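# Six arms move ball to other cup, reseat frame

## Task

Carry the ball into the cup on the other post, and return the frame to its proper spot sitting on its rests. Both must stay that way without any robot supporting them at the end; afterwards open the grippers and pull the arms away.

## Robot and tools

Robots: six identical i2rt Big YAM arms named arm1, arm2, arm3, arm4, arm5 and arm6. Each has six revolute joints, a two-finger gripper and a wrist camera (arm1_cam_wrist ... arm6_cam_wrist). A fixed room camera, cam_high, looks over the scene. With joints 1 and 6 at 0 and the hand level and pointing ahead, the wrist camera rides on top of the hand facing the fingertips. Reach is roughly 1.0 m from the joint-1 axis. Every joint has its own speed, so the hand can sweep a wide, curved path between postures.

Frames: one shared scene frame, origin on the floor, +z up. The hand point lies midway between the fingertips; its z axis runs along the fingers and the fingers close along its y axis. Hand poses depend on each foot's true placement, which is never printed. Camera calibration (K, distortion D, T_world_to_cam in metres, pos_world) is given per camera in OpenCV convention for 672x504 images; real cameras may differ slightly, and wrist-camera poses inherit errors from the joint readings. Results list any camera whose numbers changed.

execute_actions(actions, cameras): actions is a list holding exactly one action object, or nothing (an empty list just reports state and pictures). The action object has a key per robot you want to command ("arm1" to "arm6"), each containing "joints": a map from joint name to an absolute target, never an offset. Names and ranges: joint1_rad -2.879 to 2.879 (base yaw, positive counter-clockwise seen from above, 0 = facing the foot's forward direction); joint2_rad 0 to 3.141 (shoulder; 0 = upper arm back and near level, increasing lifts it up then forward); joint3_rad 0 to 3.019 (elbow; 0 = folded, increasing opens); joint4_rad -1.692 to 1.57 (hand pitch, positive tips fingers up); joint5_rad -1.57 to 1.57 (hand sideways swing, positive toward the arm's right); joint6_rad -2.094 to 2.094 (hand roll, positive clockwise seen from behind); gripper_m 0 to 0.093, the fingertip gap in metres. Angles are radians. Done tolerances: ±0.045, ±0.14, ±0.09, ±0.055, ±0.03, ±0.035 rad and ±0.003 m. All commanded motions begin at once and may finish at different moments. A joint or arm you omit may keep pushing toward an earlier target. Unknown keys or values out of range reject the whole call and nothing moves. cameras: list of camera names, or "all"; omitted/null means all, [] means none. The result gives each robot's state and one image per requested camera, in the order of the "pictures" line.

wait(seconds): 0 to 10 s; sends nothing new and returns the same report as an empty action.

zoom_image(camera, region): region [x0, y0, x1, y1] in pixels of that camera's latest full image, top-left origin, at most 504 by 504; gives a sharper crop.

read_manual(section): returns URDF licence text only ("licences"); useless for control.

finished_scene(scene): pass the integer number of the current scene to close it permanently once the robots have held the last command; it reports success and may introduce a next task. Replying without any tool call ends everything.

Reading results: joint_positions are current readings. joint_status tells how each joint of the last accepted action ended. "off_target": stopped short and may still push. "contact_stop" or "time_out": old target dropped, joint holds where it stopped; but a timed-out joint may keep a target near its position (up to 0.375, 0.375, 0.113, 0.225, 0.075, 0.3 rad for joints 1-6) and continue pushing, listed under on_its_own, and will move there if freed. To relieve that push, command the joint to its reported position. "joint command not followed" (with a "cause:" line) means a self/inter-arm collision check blocked that arm's joint targets (its gripper target still runs); such joints read "not_followed" and may be retried on every later action until given passable targets. on_its_own lists what the call did not command; "held at" is a held target, not a position. A stop reported in a result cancels the rest of that reply's motion, wait and finished_scene calls. Tiny target changes may not move a joint.

Heat: holding loads or pushing heats motors. MOTOR HOT appears from 85 °C; at 100 °C the arm and its gripper go limp and drop (OVER-TEMPERATURE FAULT, joints say "limit_stop_at_motor_heat"; resend targets later). Heat partly carries into the next task. The simulation runs while you think, and arms hold their last command meanwhile.

Avoid: arms squeezing against each other (a hard press fails immediately, hard hits may too; the collision check ignores fingers, gripper housings and wrist cameras and can react late); arms pushing endlessly into objects, since they do not stop on contact; dropping, slipping or slamming objects; knocking anything off the work area or onto the floor. Loose objects can occasionally be nudged by outside disturbances, so check before finishing. Gripper force is about 50 to 62 N per pad, lower on some. At the end, open the grippers and retract all arms so nothing is held up by a robot. Faster robot motion is preferred.

Each tool is called after "Request:" as name(argument=value, ...), one argument or row to a line, values as JSON.

## Session

Request:
execute_actions(
  actions=[],
)

Scene clock: 0.00 s.
Motor temperatures (°C, as the motors report them): arm1=[26 29 29 28 30 28] | arm2=[27 26 28 26 26 27] | arm3=[29 25 26 29 29 27] | arm4=[27 27 28 28 26 29] | arm5=[28 29 26 28 27 26] | arm6=[28 28 28 29 27 27]
arm1.joint_positions: joint1_rad=+0.215 joint2_rad=+0.589 joint3_rad=+1.445 joint4_rad=-1.188 joint5_rad=-0.029 joint6_rad=+0.164 gripper_m=+0.094
arm1.joint_status: not commanded
arm1.hand: x=-0.4348 y=+1.5130 z=+1.3833 quat_wxyz=(-0.536, -0.425, -0.696, +0.217) (m; scene frame)
arm2.joint_positions: joint1_rad=+0.483 joint2_rad=+0.488 joint3_rad=+1.327 joint4_rad=-1.251 joint5_rad=+0.071 joint6_rad=-0.405 gripper_m=+0.094
arm2.joint_status: not commanded
arm2.hand: x=-1.3401 y=+0.3175 z=+1.3731 quat_wxyz=(-0.544, +0.255, -0.797, +0.070) (m; scene frame)
arm3.joint_positions: joint1_rad=-0.096 joint2_rad=+0.557 joint3_rad=+1.432 joint4_rad=-1.188 joint5_rad=-0.076 joint6_rad=+0.299 gripper_m=+0.095
arm3.joint_status: not commanded
arm3.hand: x=-1.4027 y=-0.7366 z=+1.3720 quat_wxyz=(-0.532, +0.077, -0.806, -0.247) (m; scene frame)
arm4.joint_positions: joint1_rad=+0.392 joint2_rad=+0.618 joint3_rad=+1.445 joint4_rad=-1.399 joint5_rad=-0.068 joint6_rad=-0.367 gripper_m=+0.095
arm4.joint_status: not commanded
arm4.hand: x=-0.3281 y=-1.2892 z=+1.3753 quat_wxyz=(-0.342, +0.786, -0.388, -0.339) (m; scene frame)
arm5.joint_positions: joint1_rad=+0.020 joint2_rad=+0.447 joint3_rad=+1.431 joint4_rad=-1.134 joint5_rad=+0.149 joint6_rad=-0.073 gripper_m=+0.095
arm5.joint_status: not commanded
arm5.hand: x=+1.2220 y=-1.1302 z=+1.4573 quat_wxyz=(-0.352, +0.670, -0.356, -0.548) (m; scene frame)
arm6.joint_positions: joint1_rad=+0.196 joint2_rad=+0.556 joint3_rad=+1.477 joint4_rad=-1.438 joint5_rad=-0.002 joint6_rad=+0.436 gripper_m=+0.095
arm6.joint_status: not commanded
arm6.hand: x=+1.3252 y=+0.9205 z=+1.3700 quat_wxyz=(-0.358, -0.810, -0.300, +0.353) (m; scene frame)
pictures: arm1_cam_wrist, arm2_cam_wrist, arm3_cam_wrist, arm4_cam_wrist, arm5_cam_wrist, arm6_cam_wrist, cam_high
Images, in order (width x height): arm1_cam_wrist 672x504, arm2_cam_wrist 672x504, arm3_cam_wrist 672x504, arm4_cam_wrist 672x504, arm5_cam_wrist 672x504, arm6_cam_wrist 672x504, cam_high 672x504.

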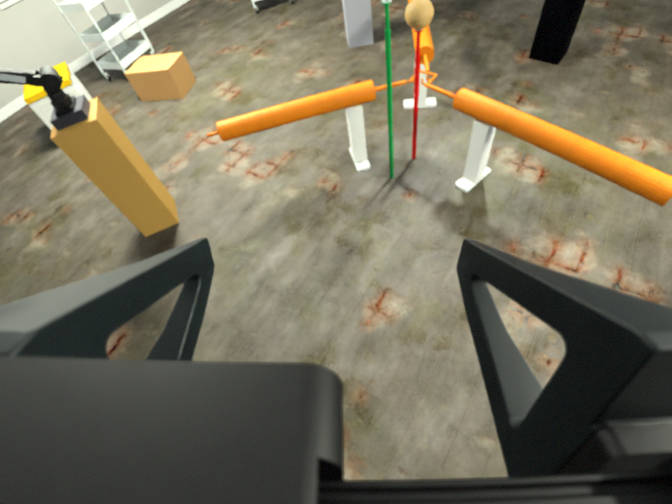

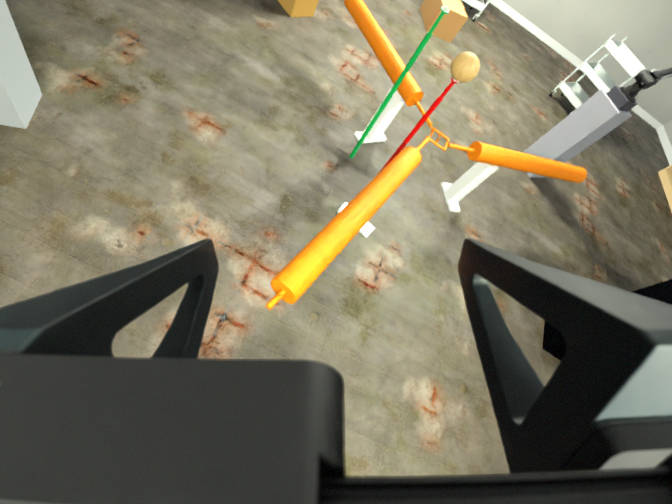

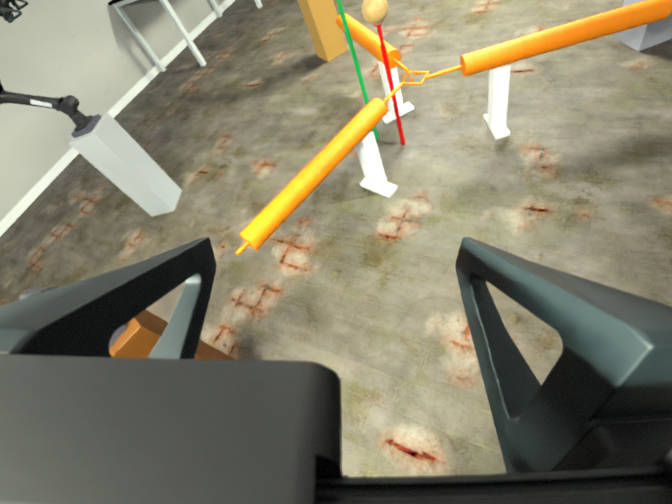

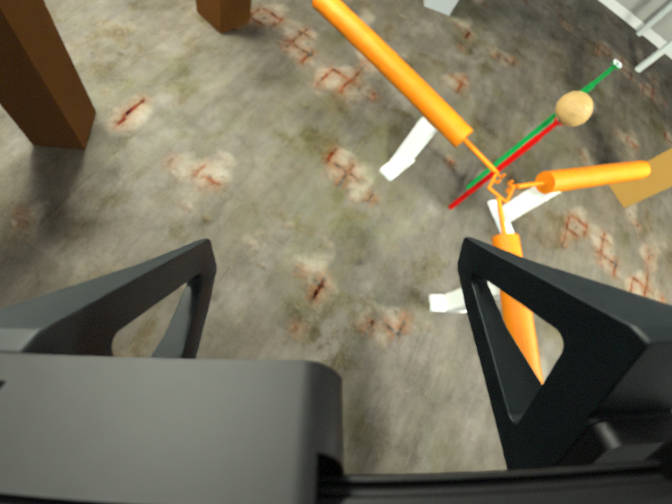

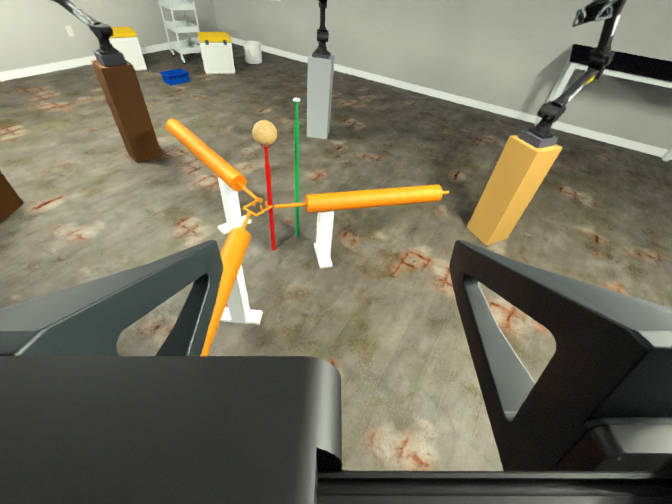

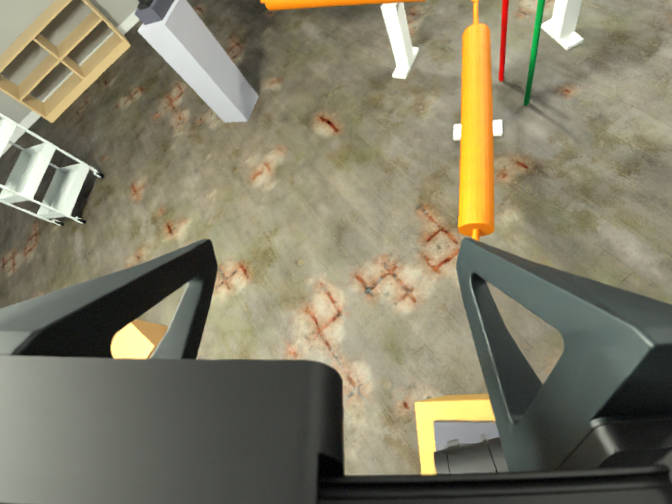

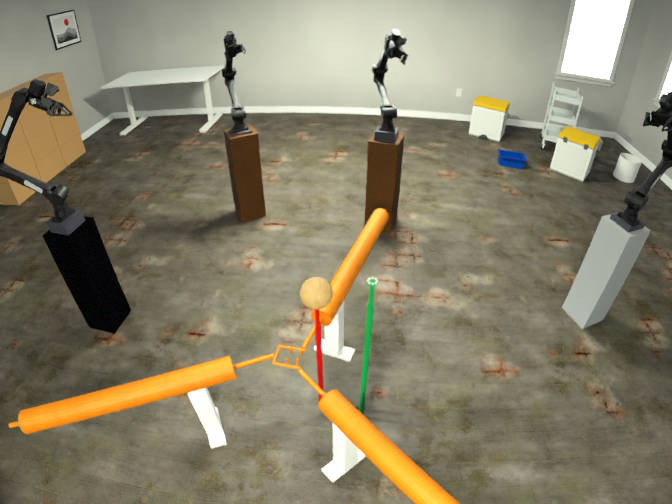

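Request:
zoom_image(
  camera="cam_high",
  region=[220, 260, 420, 410],
)

Request:
zoom_image(
  camera="arm2_cam_wrist",
  region=[380, 0, 560, 220],
)

Request:
zoom_image(
  camera="arm5_cam_wrist",
  region=[150, 80, 460, 340],
)

Request:
zoom_image(
  camera="cam_high",
  region=[260, 330, 320, 380],
)

Region (220, 260, 420, 410) of cam_high's 672x504 image, scaled by 2.520, with more detail than that image has; it fills the top 378 rows of this view, and the rest is white.

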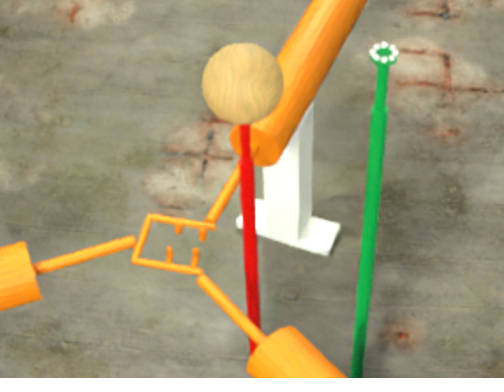

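Region (380, 0, 560, 220) of arm2_cam_wrist's 672x504 image, scaled by 2.291, with more detail than that image has; it fills the left 412 columns of this view, and the rest is white.

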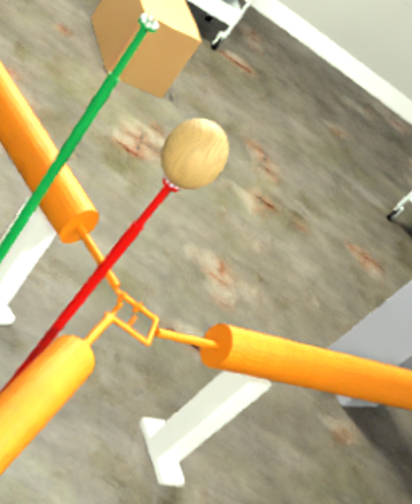

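Region (150, 80, 460, 340) of arm5_cam_wrist's 672x504 image, scaled by 1.626, with more detail than that image has; it fills the top 423 rows of this view, and the rest is white.

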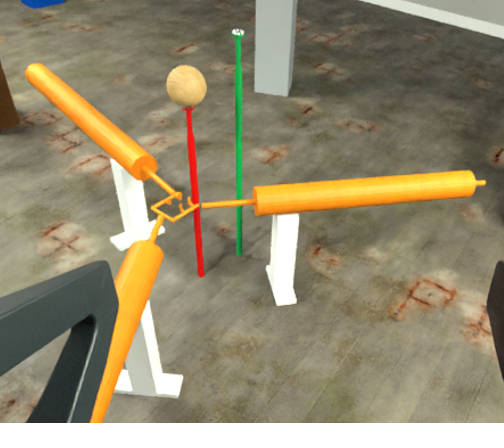

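Region (260, 330, 320, 380) of cam_high's 672x504 image, scaled by 8.400, with more detail than that image has.

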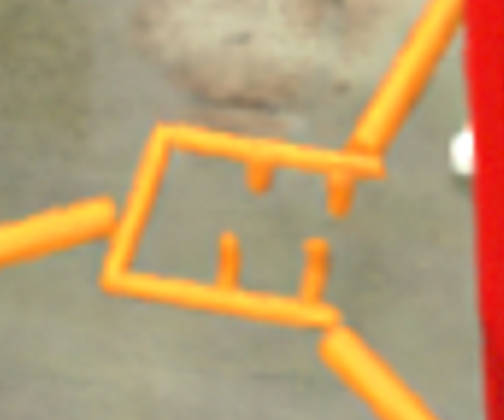

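Request:
execute_actions(
  actions=[
    {"arm2":{"joints":{"joint1_rad":0.234,"joint2_rad":2.302,"joint3_rad":1.353,"joint4_rad":-0.622,"joint5_rad":0,"joint6_rad":0.3}},"arm6":{"joints":{"joint1_rad":-0.12,"joint2_rad":2.225,"joint3_rad":1.264,"joint4_rad":-0.61,"joint5_rad":0,"joint6_rad":0.06}},"arm5":{"joints":{"joint1_rad":0.742,"joint2_rad":2.244,"joint3_rad":1.209,"joint4_rad":-0.536,"joint5_rad":0,"joint6_rad":0.91}},"arm1":{"joints":{"joint1_rad":0.2,"joint2_rad":1.9,"joint3_rad":2.0,"joint4_rad":0.5,"joint5_rad":0,"joint6_rad":0}},"arm4":{"joints":{"joint1_rad":-0.15,"joint2_rad":1.9,"joint3_rad":2.0,"joint4_rad":0.5,"joint5_rad":0,"joint6_rad":0}}},
  ],
)

Scene clock: 74.63 s.
Motor temperatures (°C, as the motors report them): arm1=[26 29 33 29 30 28] | arm2=[27 26 32 27 26 27] | arm3=[29 25 29 29 29 27] | arm4=[27 27 32 29 26 29] | arm5=[28 29 30 28 27 26] | arm6=[28 29 32 30 27 27]
arm1.joint_positions: joint1_rad=+0.207 joint2_rad=+1.923 joint3_rad=+1.953 joint4_rad=+0.485 joint5_rad=-0.002 joint6_rad=+0.007 gripper_m=+0.094
arm1.joint_status: all done
arm1.hand: x=-0.1085 y=+1.0275 z=+1.3691 quat_wxyz=(-0.764, -0.232, -0.450, +0.400) (m; scene frame)
arm2.joint_positions: joint1_rad=+0.238 joint2_rad=+2.292 joint3_rad=+1.329 joint4_rad=-0.629 joint5_rad=+0.003 joint6_rad=+0.290 gripper_m=+0.094
arm2.joint_status: all done
arm2.hand: x=-1.0004 y=+0.2852 z=+0.6298 quat_wxyz=(+0.010, -0.137, -0.991, +0.003) (m; scene frame)
arm3.joint_positions: joint1_rad=-0.096 joint2_rad=+0.557 joint3_rad=+1.432 joint4_rad=-1.188 joint5_rad=-0.076 joint6_rad=+0.299 gripper_m=+0.095
arm3.joint_status: not commanded
arm3.hand: x=-1.4027 y=-0.7366 z=+1.3720 quat_wxyz=(-0.532, +0.077, -0.806, -0.247) (m; scene frame)
arm4.joint_positions: joint1_rad=-0.148 joint2_rad=+1.900 joint3_rad=+1.967 joint4_rad=+0.487 joint5_rad=-0.002 joint6_rad=-0.010 gripper_m=+0.095
arm4.joint_status: all done
arm4.hand: x=-0.0321 y=-0.7333 z=+1.4467 quat_wxyz=(-0.706, +0.292, -0.387, -0.517) (m; scene frame)
arm5.joint_positions: joint1_rad=+0.749 joint2_rad=+2.260 joint3_rad=+1.198 joint4_rad=-0.550 joint5_rad=+0.001 joint6_rad=+0.895 gripper_m=+0.095
arm5.joint_status: all done
arm5.hand: x=+0.8117 y=-1.1926 z=+0.6241 quat_wxyz=(-0.002, +0.858, -0.512, +0.018) (m; scene frame)
arm6.joint_positions: joint1_rad=-0.114 joint2_rad=+2.240 joint3_rad=+1.255 joint4_rad=-0.618 joint5_rad=-0.002 joint6_rad=+0.069 gripper_m=+0.095
arm6.joint_status: all done
arm6.hand: x=+1.0552 y=+0.7046 z=+0.6207 quat_wxyz=(+0.006, -0.927, -0.374, -0.015) (m; scene frame)
pictures: arm1_cam_wrist, arm2_cam_wrist, arm3_cam_wrist, arm4_cam_wrist, arm5_cam_wrist, arm6_cam_wrist, cam_high
camera_calibration (this result's frames):
arm1_cam_wrist: T_world_to_cam=[[-0.824045, -0.566523, -0.0013495, 0.497385], [-0.0667473, 0.0994531, -0.992801, 1.25428], [0.562579, -0.818022, -0.119768, 1.18756], [0, 0, 0, 1]] pos_world=[-0.174508, 1.12849, 1.38815]
arm2_cam_wrist: T_world_to_cam=[[-0.281258, -0.959388, 0.0216656, -0.0224466], [-0.769359, 0.238928, 0.592453, -1.2066], [-0.573569, 0.149964, -0.805313, 0.0169938], [0, 0, 0, 1]] pos_world=[-0.924877, 0.264207, 0.729027]
arm4_cam_wrist: T_world_to_cam=[[0.957191, -0.289418, 0.00468707, -0.191285], [-0.0139947, -0.0624464, -0.99795, 1.40332], [0.289117, 0.955164, -0.0638235, 0.924467], [0, 0, 0, 1]] pos_world=[-0.0645442, -0.850746, 1.46035]
arm5_cam_wrist: T_world_to_cam=[[0.876644, 0.480869, 0.0161623, -0.152529], [0.374006, -0.702192, 0.605843, -1.51131], [0.30268, -0.525063, -0.79542, -0.250578], [0, 0, 0, 1]] pos_world=[0.774797, -1.11945, 0.718764]
arm6_cam_wrist: T_world_to_cam=[[-0.688873, 0.724843, 0.00760364, 0.212161], [0.571309, 0.536442, 0.621157, -1.36712], [0.446162, 0.432242, -0.783649, -0.166572], [0, 0, 0, 1]] pos_world=[1.00152, 0.651599, 0.71705]
Images, in order (width x height): arm1_cam_wrist 672x504, arm2_cam_wrist 672x504, arm3_cam_wrist 672x504, arm4_cam_wrist 672x504, arm5_cam_wrist 672x504, arm6_cam_wrist 672x504, cam_high 672x504.

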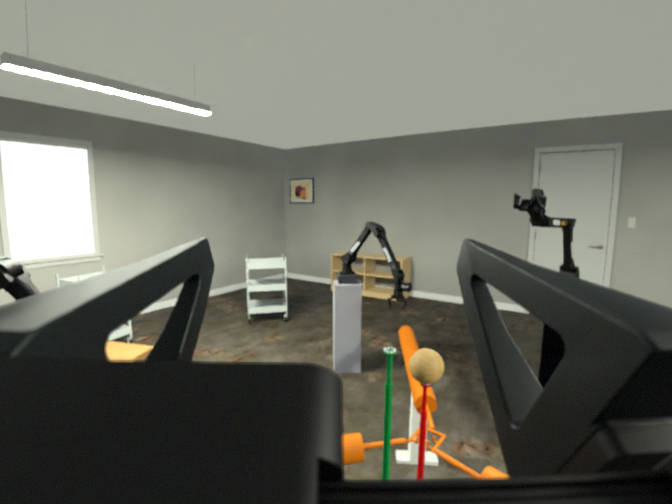

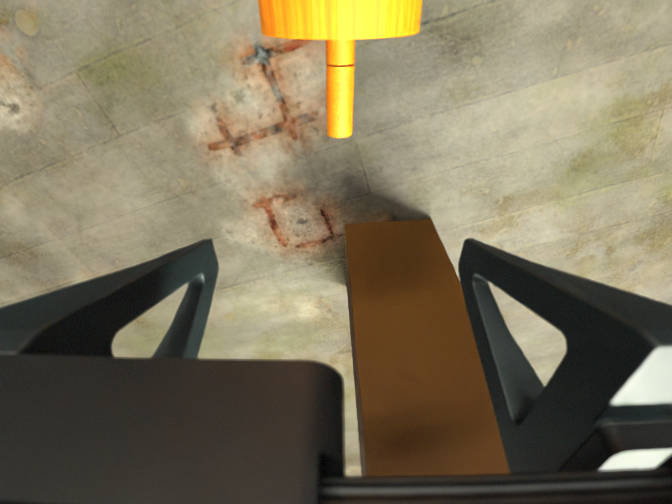

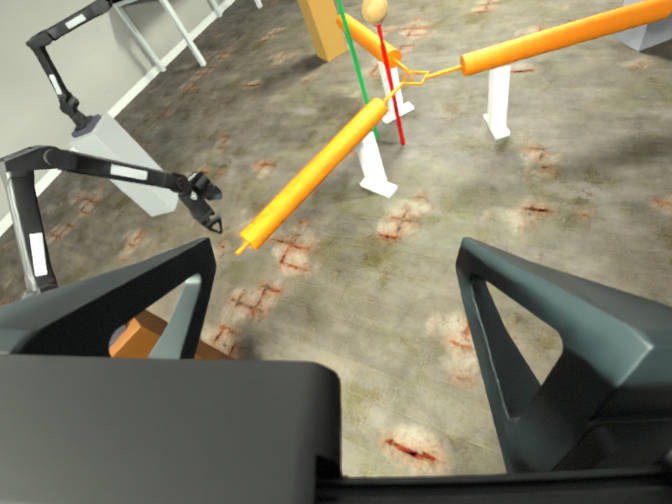

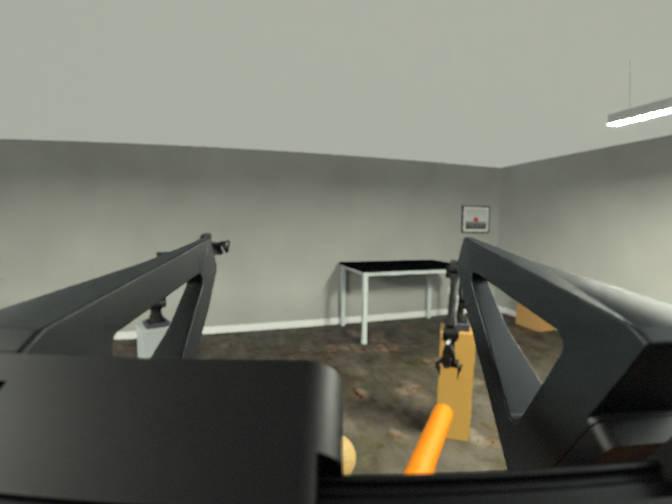

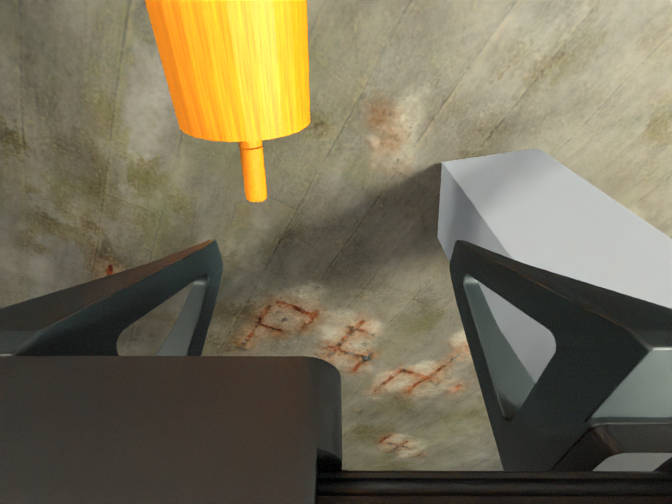

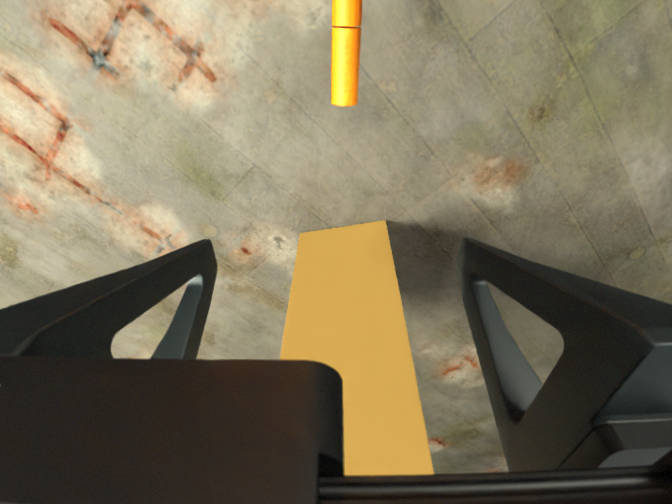

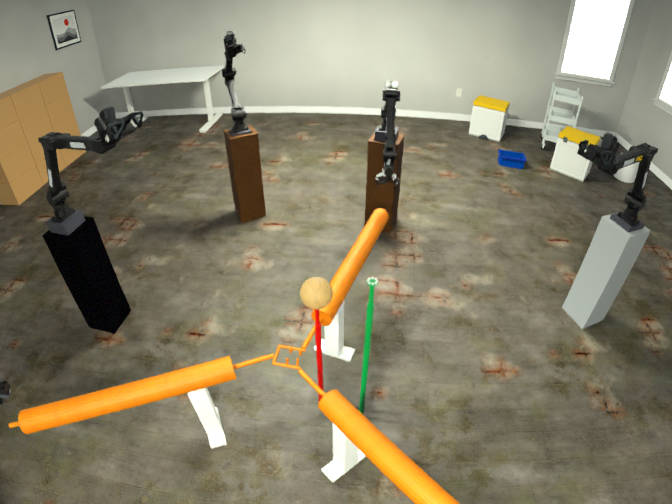

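Request:
execute_actions(
  actions=[
    {"arm2":{"joints":{"joint1_rad":0.214,"joint2_rad":2.551,"joint3_rad":1.48,"joint4_rad":-0.475,"joint6_rad":0.28}},"arm6":{"joints":{"joint1_rad":-0.136,"joint2_rad":2.482,"joint3_rad":1.42,"joint4_rad":-0.476,"joint6_rad":0.05}},"arm5":{"joints":{"joint1_rad":0.88,"joint2_rad":2.513,"joint3_rad":1.40,"joint4_rad":-0.42,"joint6_rad":1.08}},"arm1":{"joints":{"joint2_rad":2.3,"joint3_rad":2.3,"joint4_rad":0.4}},"arm4":{"joints":{"joint2_rad":2.0,"joint3_rad":2.3,"joint4_rad":-0.3}},"arm3":{"joints":{"joint1_rad":-0.15,"joint2_rad":2.3,"joint3_rad":2.2,"joint4_rad":0.55,"joint5_rad":0,"joint6_rad":0}}},
  ],
)

Scene clock: 92.83 s.
Motor temperatures (°C, as the motors report them): arm1=[26 31 35 29 30 28] | arm2=[27 27 31 26 26 27] | arm3=[29 26 30 29 29 27] | arm4=[27 29 35 29 26 29] | arm5=[28 31 29 28 27 26] | arm6=[28 30 31 30 27 27]
arm1.joint_positions: joint1_rad=+0.207 joint2_rad=+2.339 joint3_rad=+2.246 joint4_rad=+0.393 joint5_rad=-0.002 joint6_rad=+0.007 gripper_m=+0.094
arm1.joint_status: all done
arm1.hand: x=-0.0332 y=+0.9146 z=+1.1661 quat_wxyz=(-0.711, -0.275, -0.529, +0.373) (m; scene frame)
arm2.joint_positions: joint1_rad=+0.218 joint2_rad=+2.553 joint3_rad=+1.475 joint4_rad=-0.480 joint5_rad=+0.003 joint6_rad=+0.290 gripper_m=+0.094
arm2.joint_status: all done
arm2.hand: x=-0.9773 y=+0.2742 z=+0.5211 quat_wxyz=(-0.007, -0.147, -0.989, +0.001) (m; scene frame)
arm3.joint_positions: joint1_rad=-0.140 joint2_rad=+2.323 joint3_rad=+2.172 joint4_rad=+0.531 joint5_rad=-0.002 joint6_rad=+0.009 gripper_m=+0.095
arm3.joint_status: all done
arm3.hand: x=-0.7317 y=-0.4713 z=+1.1547 quat_wxyz=(-0.807, +0.105, -0.554, -0.173) (m; scene frame)
arm4.joint_positions: joint1_rad=-0.148 joint2_rad=+1.996 joint3_rad=+2.260 joint4_rad=-0.290 joint5_rad=-0.002 joint6_rad=-0.010 gripper_m=+0.095
arm4.joint_status: all done
arm4.hand: x=-0.0157 y=-0.6800 z=+1.3666 quat_wxyz=(-0.565, +0.429, -0.571, -0.414) (m; scene frame)
arm5.joint_positions: joint1_rad=+0.885 joint2_rad=+2.538 joint3_rad=+1.389 joint4_rad=-0.427 joint5_rad=+0.000 joint6_rad=+1.065 gripper_m=+0.095
arm5.joint_status: all done
arm5.hand: x=+0.7666 y=-1.2579 z=+0.5202 quat_wxyz=(+0.005, +0.850, -0.527, +0.001) (m; scene frame)
arm6.joint_positions: joint1_rad=-0.127 joint2_rad=+2.504 joint3_rad=+1.408 joint4_rad=-0.478 joint5_rad=-0.002 joint6_rad=+0.059 gripper_m=+0.095
arm6.joint_status: all done
arm6.hand: x=+1.0316 y=+0.6893 z=+0.5153 quat_wxyz=(+0.000, -0.928, -0.372, -0.002) (m; scene frame)
pictures: arm1_cam_wrist, arm2_cam_wrist, arm3_cam_wrist, arm4_cam_wrist, arm5_cam_wrist, arm6_cam_wrist, cam_high
camera_calibration (this result's frames):
arm1_cam_wrist: T_world_to_cam=[[-0.825423, -0.564514, -0.000914336, 0.492765], [-0.184784, 0.271717, -0.944471, 0.85112], [0.533416, -0.779419, -0.328595, 1.23573], [0, 0, 0, 1]] pos_world=[-0.0951462, 1.01006, 1.21036]
arm2_cam_wrist: T_world_to_cam=[[-0.301152, -0.953511, 0.0111439, -0.039727], [-0.784919, 0.254507, 0.564914, -1.1269], [-0.541488, 0.161378, -0.825075, -0.0170688], [0, 0, 0, 1]] pos_world=[-0.905736, 0.25168, 0.622964]
arm3_cam_wrist: T_world_to_cam=[[0.383914, -0.923044, -0.0244898, -0.132517], [-0.239428, -0.0738984, -0.968098, 0.91179], [0.891787, 0.37753, -0.249374, 1.23947], [0, 0, 0, 1]] pos_world=[-0.83616, -0.522876, 1.18855]
arm4_cam_wrist: T_world_to_cam=[[0.957424, -0.288662, 0.00360098, -0.189213], [-0.170223, -0.574575, -0.800554, 0.706506], [0.233159, 0.765857, -0.599249, 1.46577], [0, 0, 0, 1]] pos_world=[-0.0403367, -0.771248, 1.44464]
arm5_cam_wrist: T_world_to_cam=[[0.893042, 0.449799, -0.0125517, -0.11661], [0.370749, -0.719715, 0.586989, -1.48707], [0.254993, -0.528859, -0.809498, -0.314745], [0, 0, 0, 1]] pos_world=[0.735724, -1.18427, 0.616644]
arm6_cam_wrist: T_world_to_cam=[[-0.686253, 0.727343, 0.00537866, 0.204507], [0.58521, 0.547727, 0.597933, -1.29011], [0.431957, 0.413481, -0.801528, -0.195262], [0, 0, 0, 1]] pos_world=[0.979673, 0.638619, 0.613791]
Images, in order (width x height): arm1_cam_wrist 672x504, arm2_cam_wrist 672x504, arm3_cam_wrist 672x504, arm4_cam_wrist 672x504, arm5_cam_wrist 672x504, arm6_cam_wrist 672x504, cam_high 672x504.

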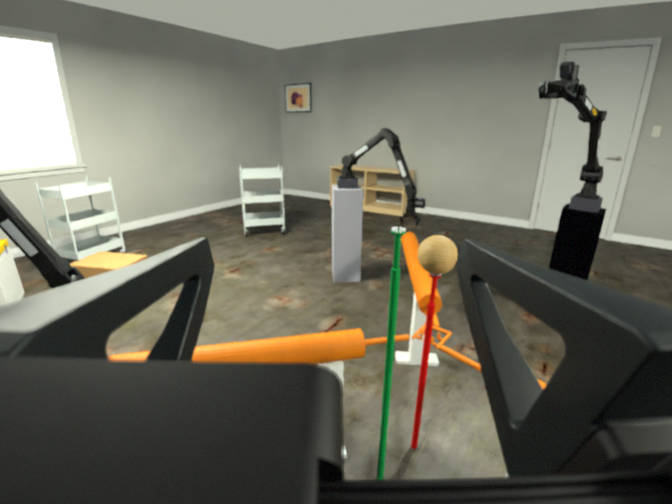

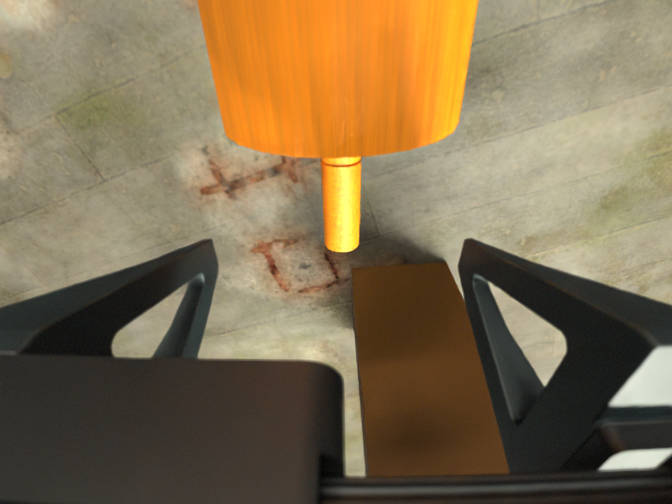

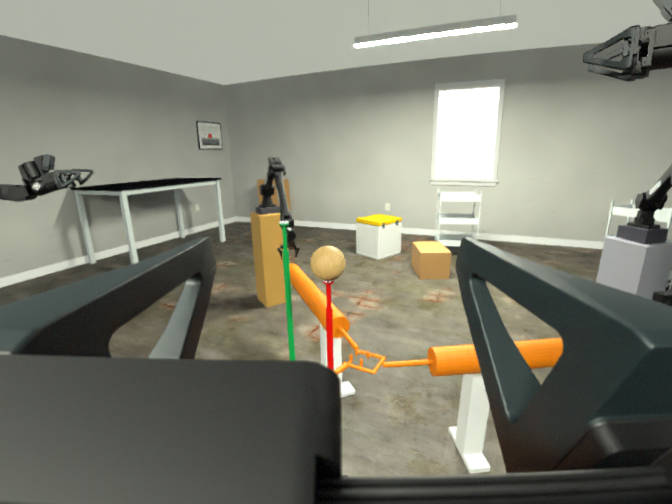

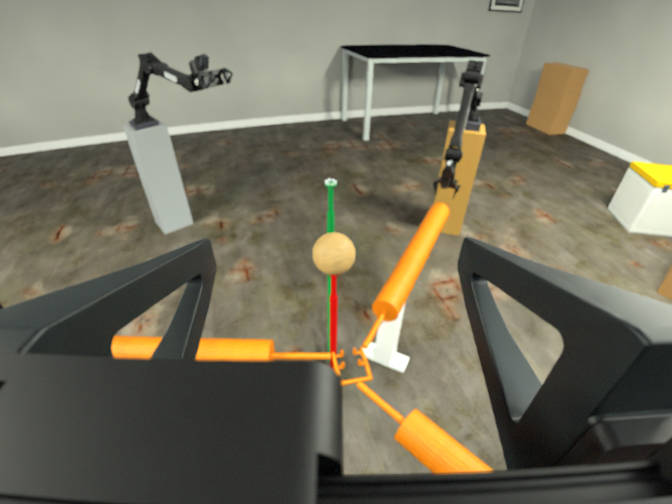

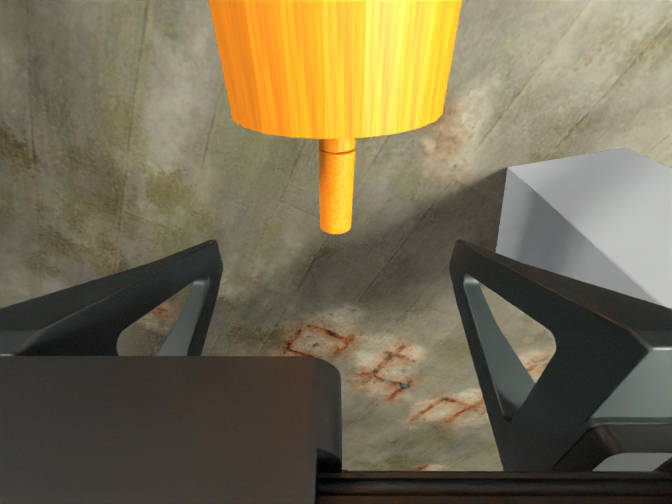

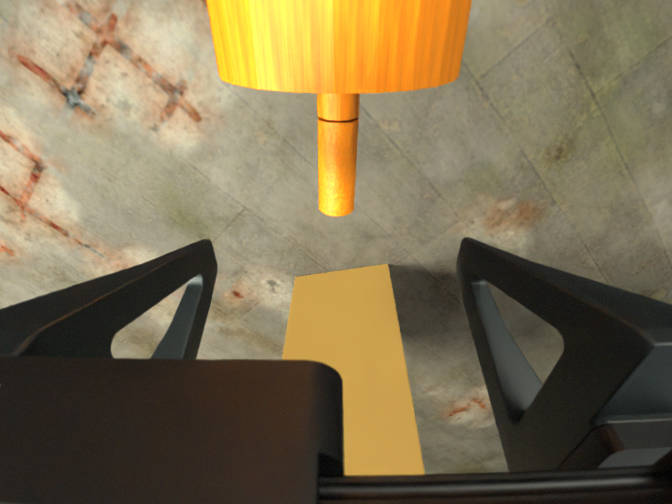

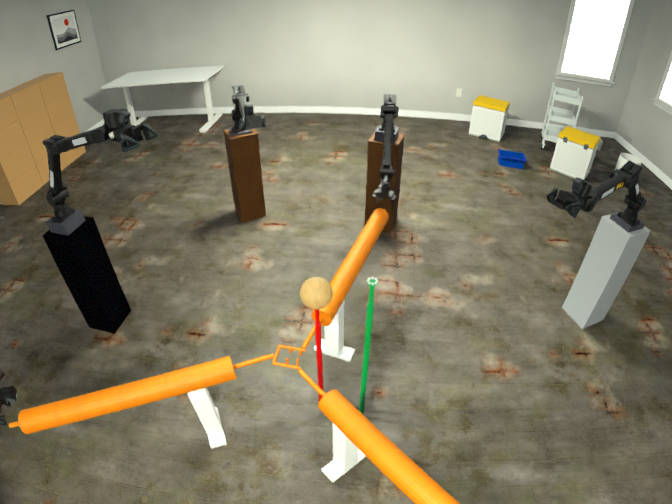

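Request:
execute_actions(
  actions=[
    {"arm2":{"joints":{"joint1_rad":0.222,"joint2_rad":2.694,"joint3_rad":1.54,"joint4_rad":-0.403}},"arm6":{"joints":{"joint2_rad":2.648,"joint3_rad":1.516,"joint4_rad":-0.402}},"arm5":{"joints":{"joint1_rad":0.889,"joint2_rad":2.705,"joint3_rad":1.522,"joint4_rad":-0.345}}},
  ],
  cameras=["arm2_cam_wrist","arm5_cam_wrist","arm6_cam_wrist","arm4_cam_wrist","arm1_cam_wrist","arm3_cam_wrist"],
)

Request:
zoom_image(
  camera="arm4_cam_wrist",
  region=[280, 170, 420, 400],
)

Scene clock: 103.87 s.
Motor temperatures (°C, as the motors report them): arm1=[26 33 36 29 30 28] | arm2=[27 28 30 26 26 27] | arm3=[29 28 31 29 29 27] | arm4=[27 29 36 29 26 29] | arm5=[28 32 29 28 27 26] | arm6=[28 30 31 30 27 27]
arm1.joint_positions: joint1_rad=+0.207 joint2_rad=+2.339 joint3_rad=+2.246 joint4_rad=+0.393 joint5_rad=-0.002 joint6_rad=+0.007 gripper_m=+0.094
arm1.joint_status: not commanded
arm1.hand: x=-0.0332 y=+0.9146 z=+1.1661 quat_wxyz=(-0.711, -0.275, -0.529, +0.373) (m; scene frame)
arm2.joint_positions: joint1_rad=+0.218 joint2_rad=+2.682 joint3_rad=+1.530 joint4_rad=-0.408 joint5_rad=+0.003 joint6_rad=+0.290 gripper_m=+0.094
arm2.joint_status: all done
arm2.hand: x=-0.9870 y=+0.2742 z=+0.4616 quat_wxyz=(-0.005, -0.147, -0.989, +0.001) (m; scene frame)
arm3.joint_positions: joint1_rad=-0.140 joint2_rad=+2.323 joint3_rad=+2.172 joint4_rad=+0.531 joint5_rad=-0.002 joint6_rad=+0.009 gripper_m=+0.095
arm3.joint_status: not commanded
arm3.hand: x=-0.7317 y=-0.4713 z=+1.1547 quat_wxyz=(-0.807, +0.105, -0.554, -0.173) (m; scene frame)
arm4.joint_positions: joint1_rad=-0.148 joint2_rad=+1.996 joint3_rad=+2.260 joint4_rad=-0.290 joint5_rad=-0.002 joint6_rad=-0.010 gripper_m=+0.095
arm4.joint_status: not commanded
arm4.hand: x=-0.0157 y=-0.6800 z=+1.3666 quat_wxyz=(-0.565, +0.429, -0.571, -0.414) (m; scene frame)
arm5.joint_positions: joint1_rad=+0.885 joint2_rad=+2.726 joint3_rad=+1.514 joint4_rad=-0.353 joint5_rad=+0.000 joint6_rad=+1.066 gripper_m=+0.095
arm5.joint_status: all done
arm5.hand: x=+0.7628 y=-1.2585 z=+0.4423 quat_wxyz=(+0.007, +0.849, -0.528, -0.003) (m; scene frame)
arm6.joint_positions: joint1_rad=-0.127 joint2_rad=+2.661 joint3_rad=+1.505 joint4_rad=-0.405 joint5_rad=-0.002 joint6_rad=+0.059 gripper_m=+0.095
arm6.joint_status: all done
arm6.hand: x=+1.0282 y=+0.6856 z=+0.4495 quat_wxyz=(-0.003, -0.928, -0.372, +0.004) (m; scene frame)
pictures: arm1_cam_wrist, arm2_cam_wrist, arm3_cam_wrist, arm4_cam_wrist, arm5_cam_wrist, arm6_cam_wrist
camera_calibration (this result's frames):
arm1_cam_wrist: T_world_to_cam=[[-0.825423, -0.564514, -0.000914336, 0.492765], [-0.184784, 0.271717, -0.944471, 0.85112], [0.533416, -0.779419, -0.328595, 1.23573], [0, 0, 0, 1]] pos_world=[-0.0951462, 1.01006, 1.21036]
arm2_cam_wrist: T_world_to_cam=[[-0.30111, -0.95351, 0.0122755, -0.0424887], [-0.782758, 0.254499, 0.567909, -1.10018], [-0.544631, 0.161394, -0.823, -0.0755607], [0, 0, 0, 1]] pos_world=[-0.915122, 0.251677, 0.563138]
arm3_cam_wrist: T_world_to_cam=[[0.383914, -0.923044, -0.0244898, -0.132517], [-0.239428, -0.0738984, -0.968098, 0.91179], [0.891787, 0.37753, -0.249374, 1.23947], [0, 0, 0, 1]] pos_world=[-0.83616, -0.522876, 1.18855]
arm4_cam_wrist: T_world_to_cam=[[0.957424, -0.288662, 0.00360098, -0.189213], [-0.170223, -0.574575, -0.800554, 0.706506], [0.233159, 0.765857, -0.599249, 1.46577], [0, 0, 0, 1]] pos_world=[-0.0403367, -0.771248, 1.44464]
arm5_cam_wrist: T_world_to_cam=[[0.893266, 0.449045, -0.02086, -0.11137], [0.375705, -0.720285, 0.583125, -1.44309], [0.246824, -0.528722, -0.812115, -0.369578], [0, 0, 0, 1]] pos_world=[0.732882, -1.18483, 0.539041]
arm6_cam_wrist: T_world_to_cam=[[-0.686208, 0.727391, 0.00451073, 0.205499], [0.590599, 0.55352, 0.587203, -1.2514], [0.42463, 0.405608, -0.809427, -0.22846], [0, 0, 0, 1]] pos_world=[0.977104, 0.635864, 0.54898]
Images, in order (width x height): arm1_cam_wrist 672x504, arm2_cam_wrist 672x504, arm3_cam_wrist 672x504, arm4_cam_wrist 672x504, arm5_cam_wrist 672x504, arm6_cam_wrist 672x504.

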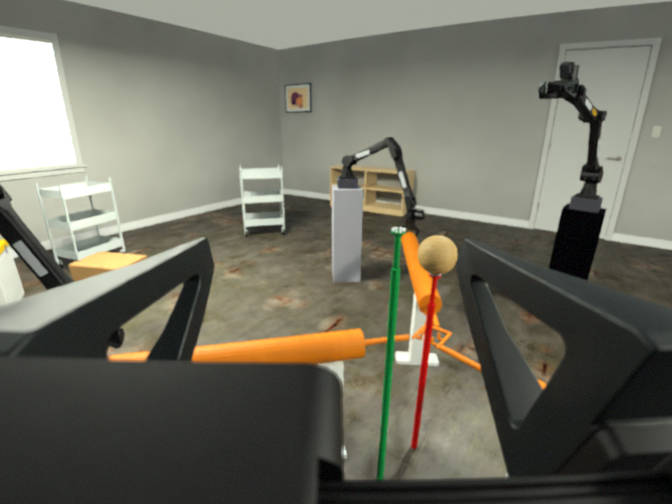

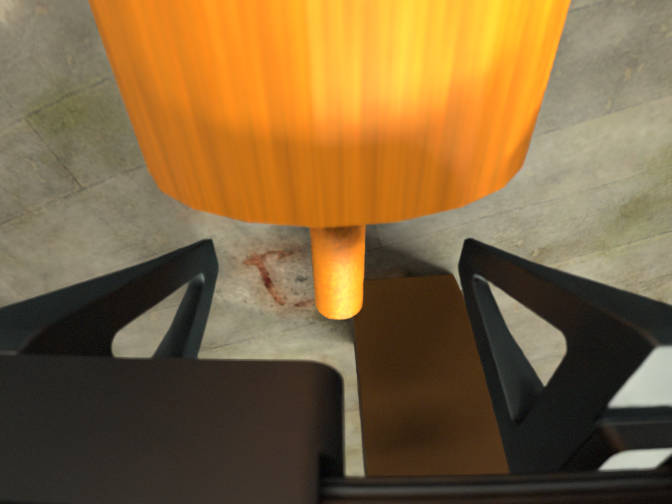

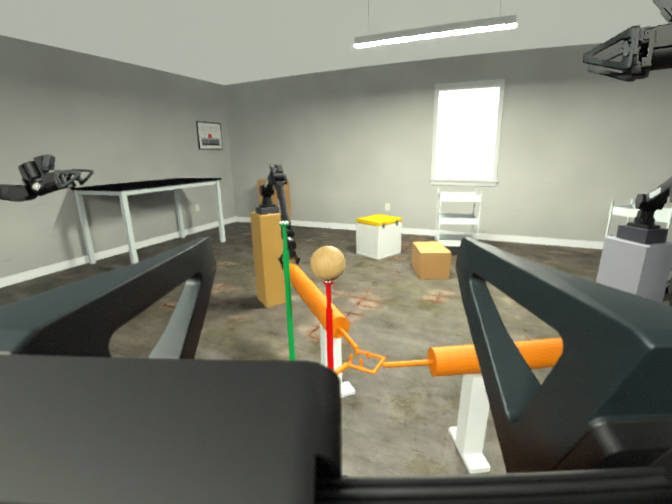

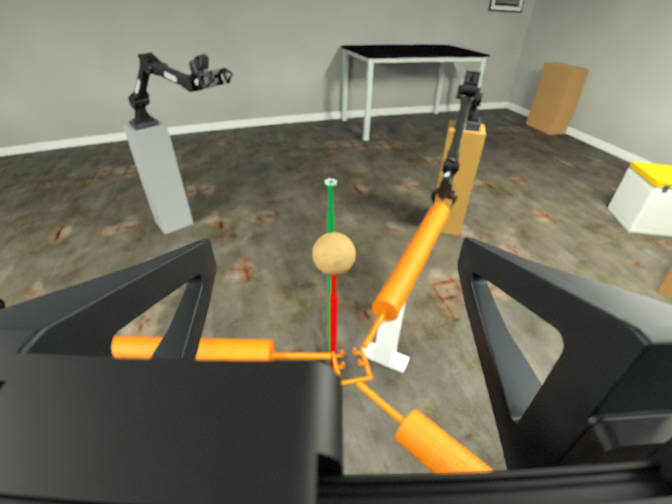

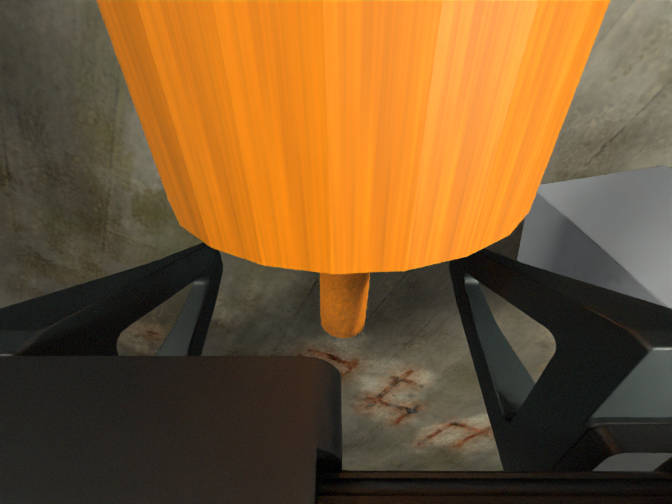

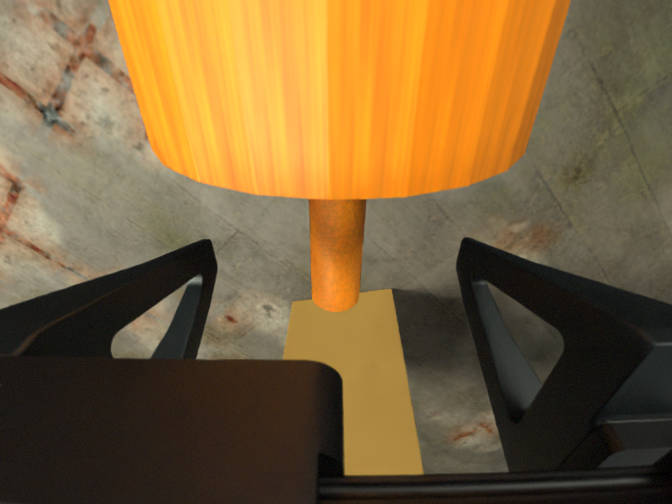

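Region (280, 170, 420, 400) of arm4_cam_wrist's 672x504 image, scaled by 2.191, with more detail than that image has; it fills the left 307 columns of this view, and the rest is white.

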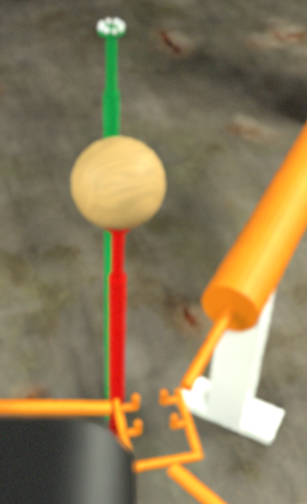

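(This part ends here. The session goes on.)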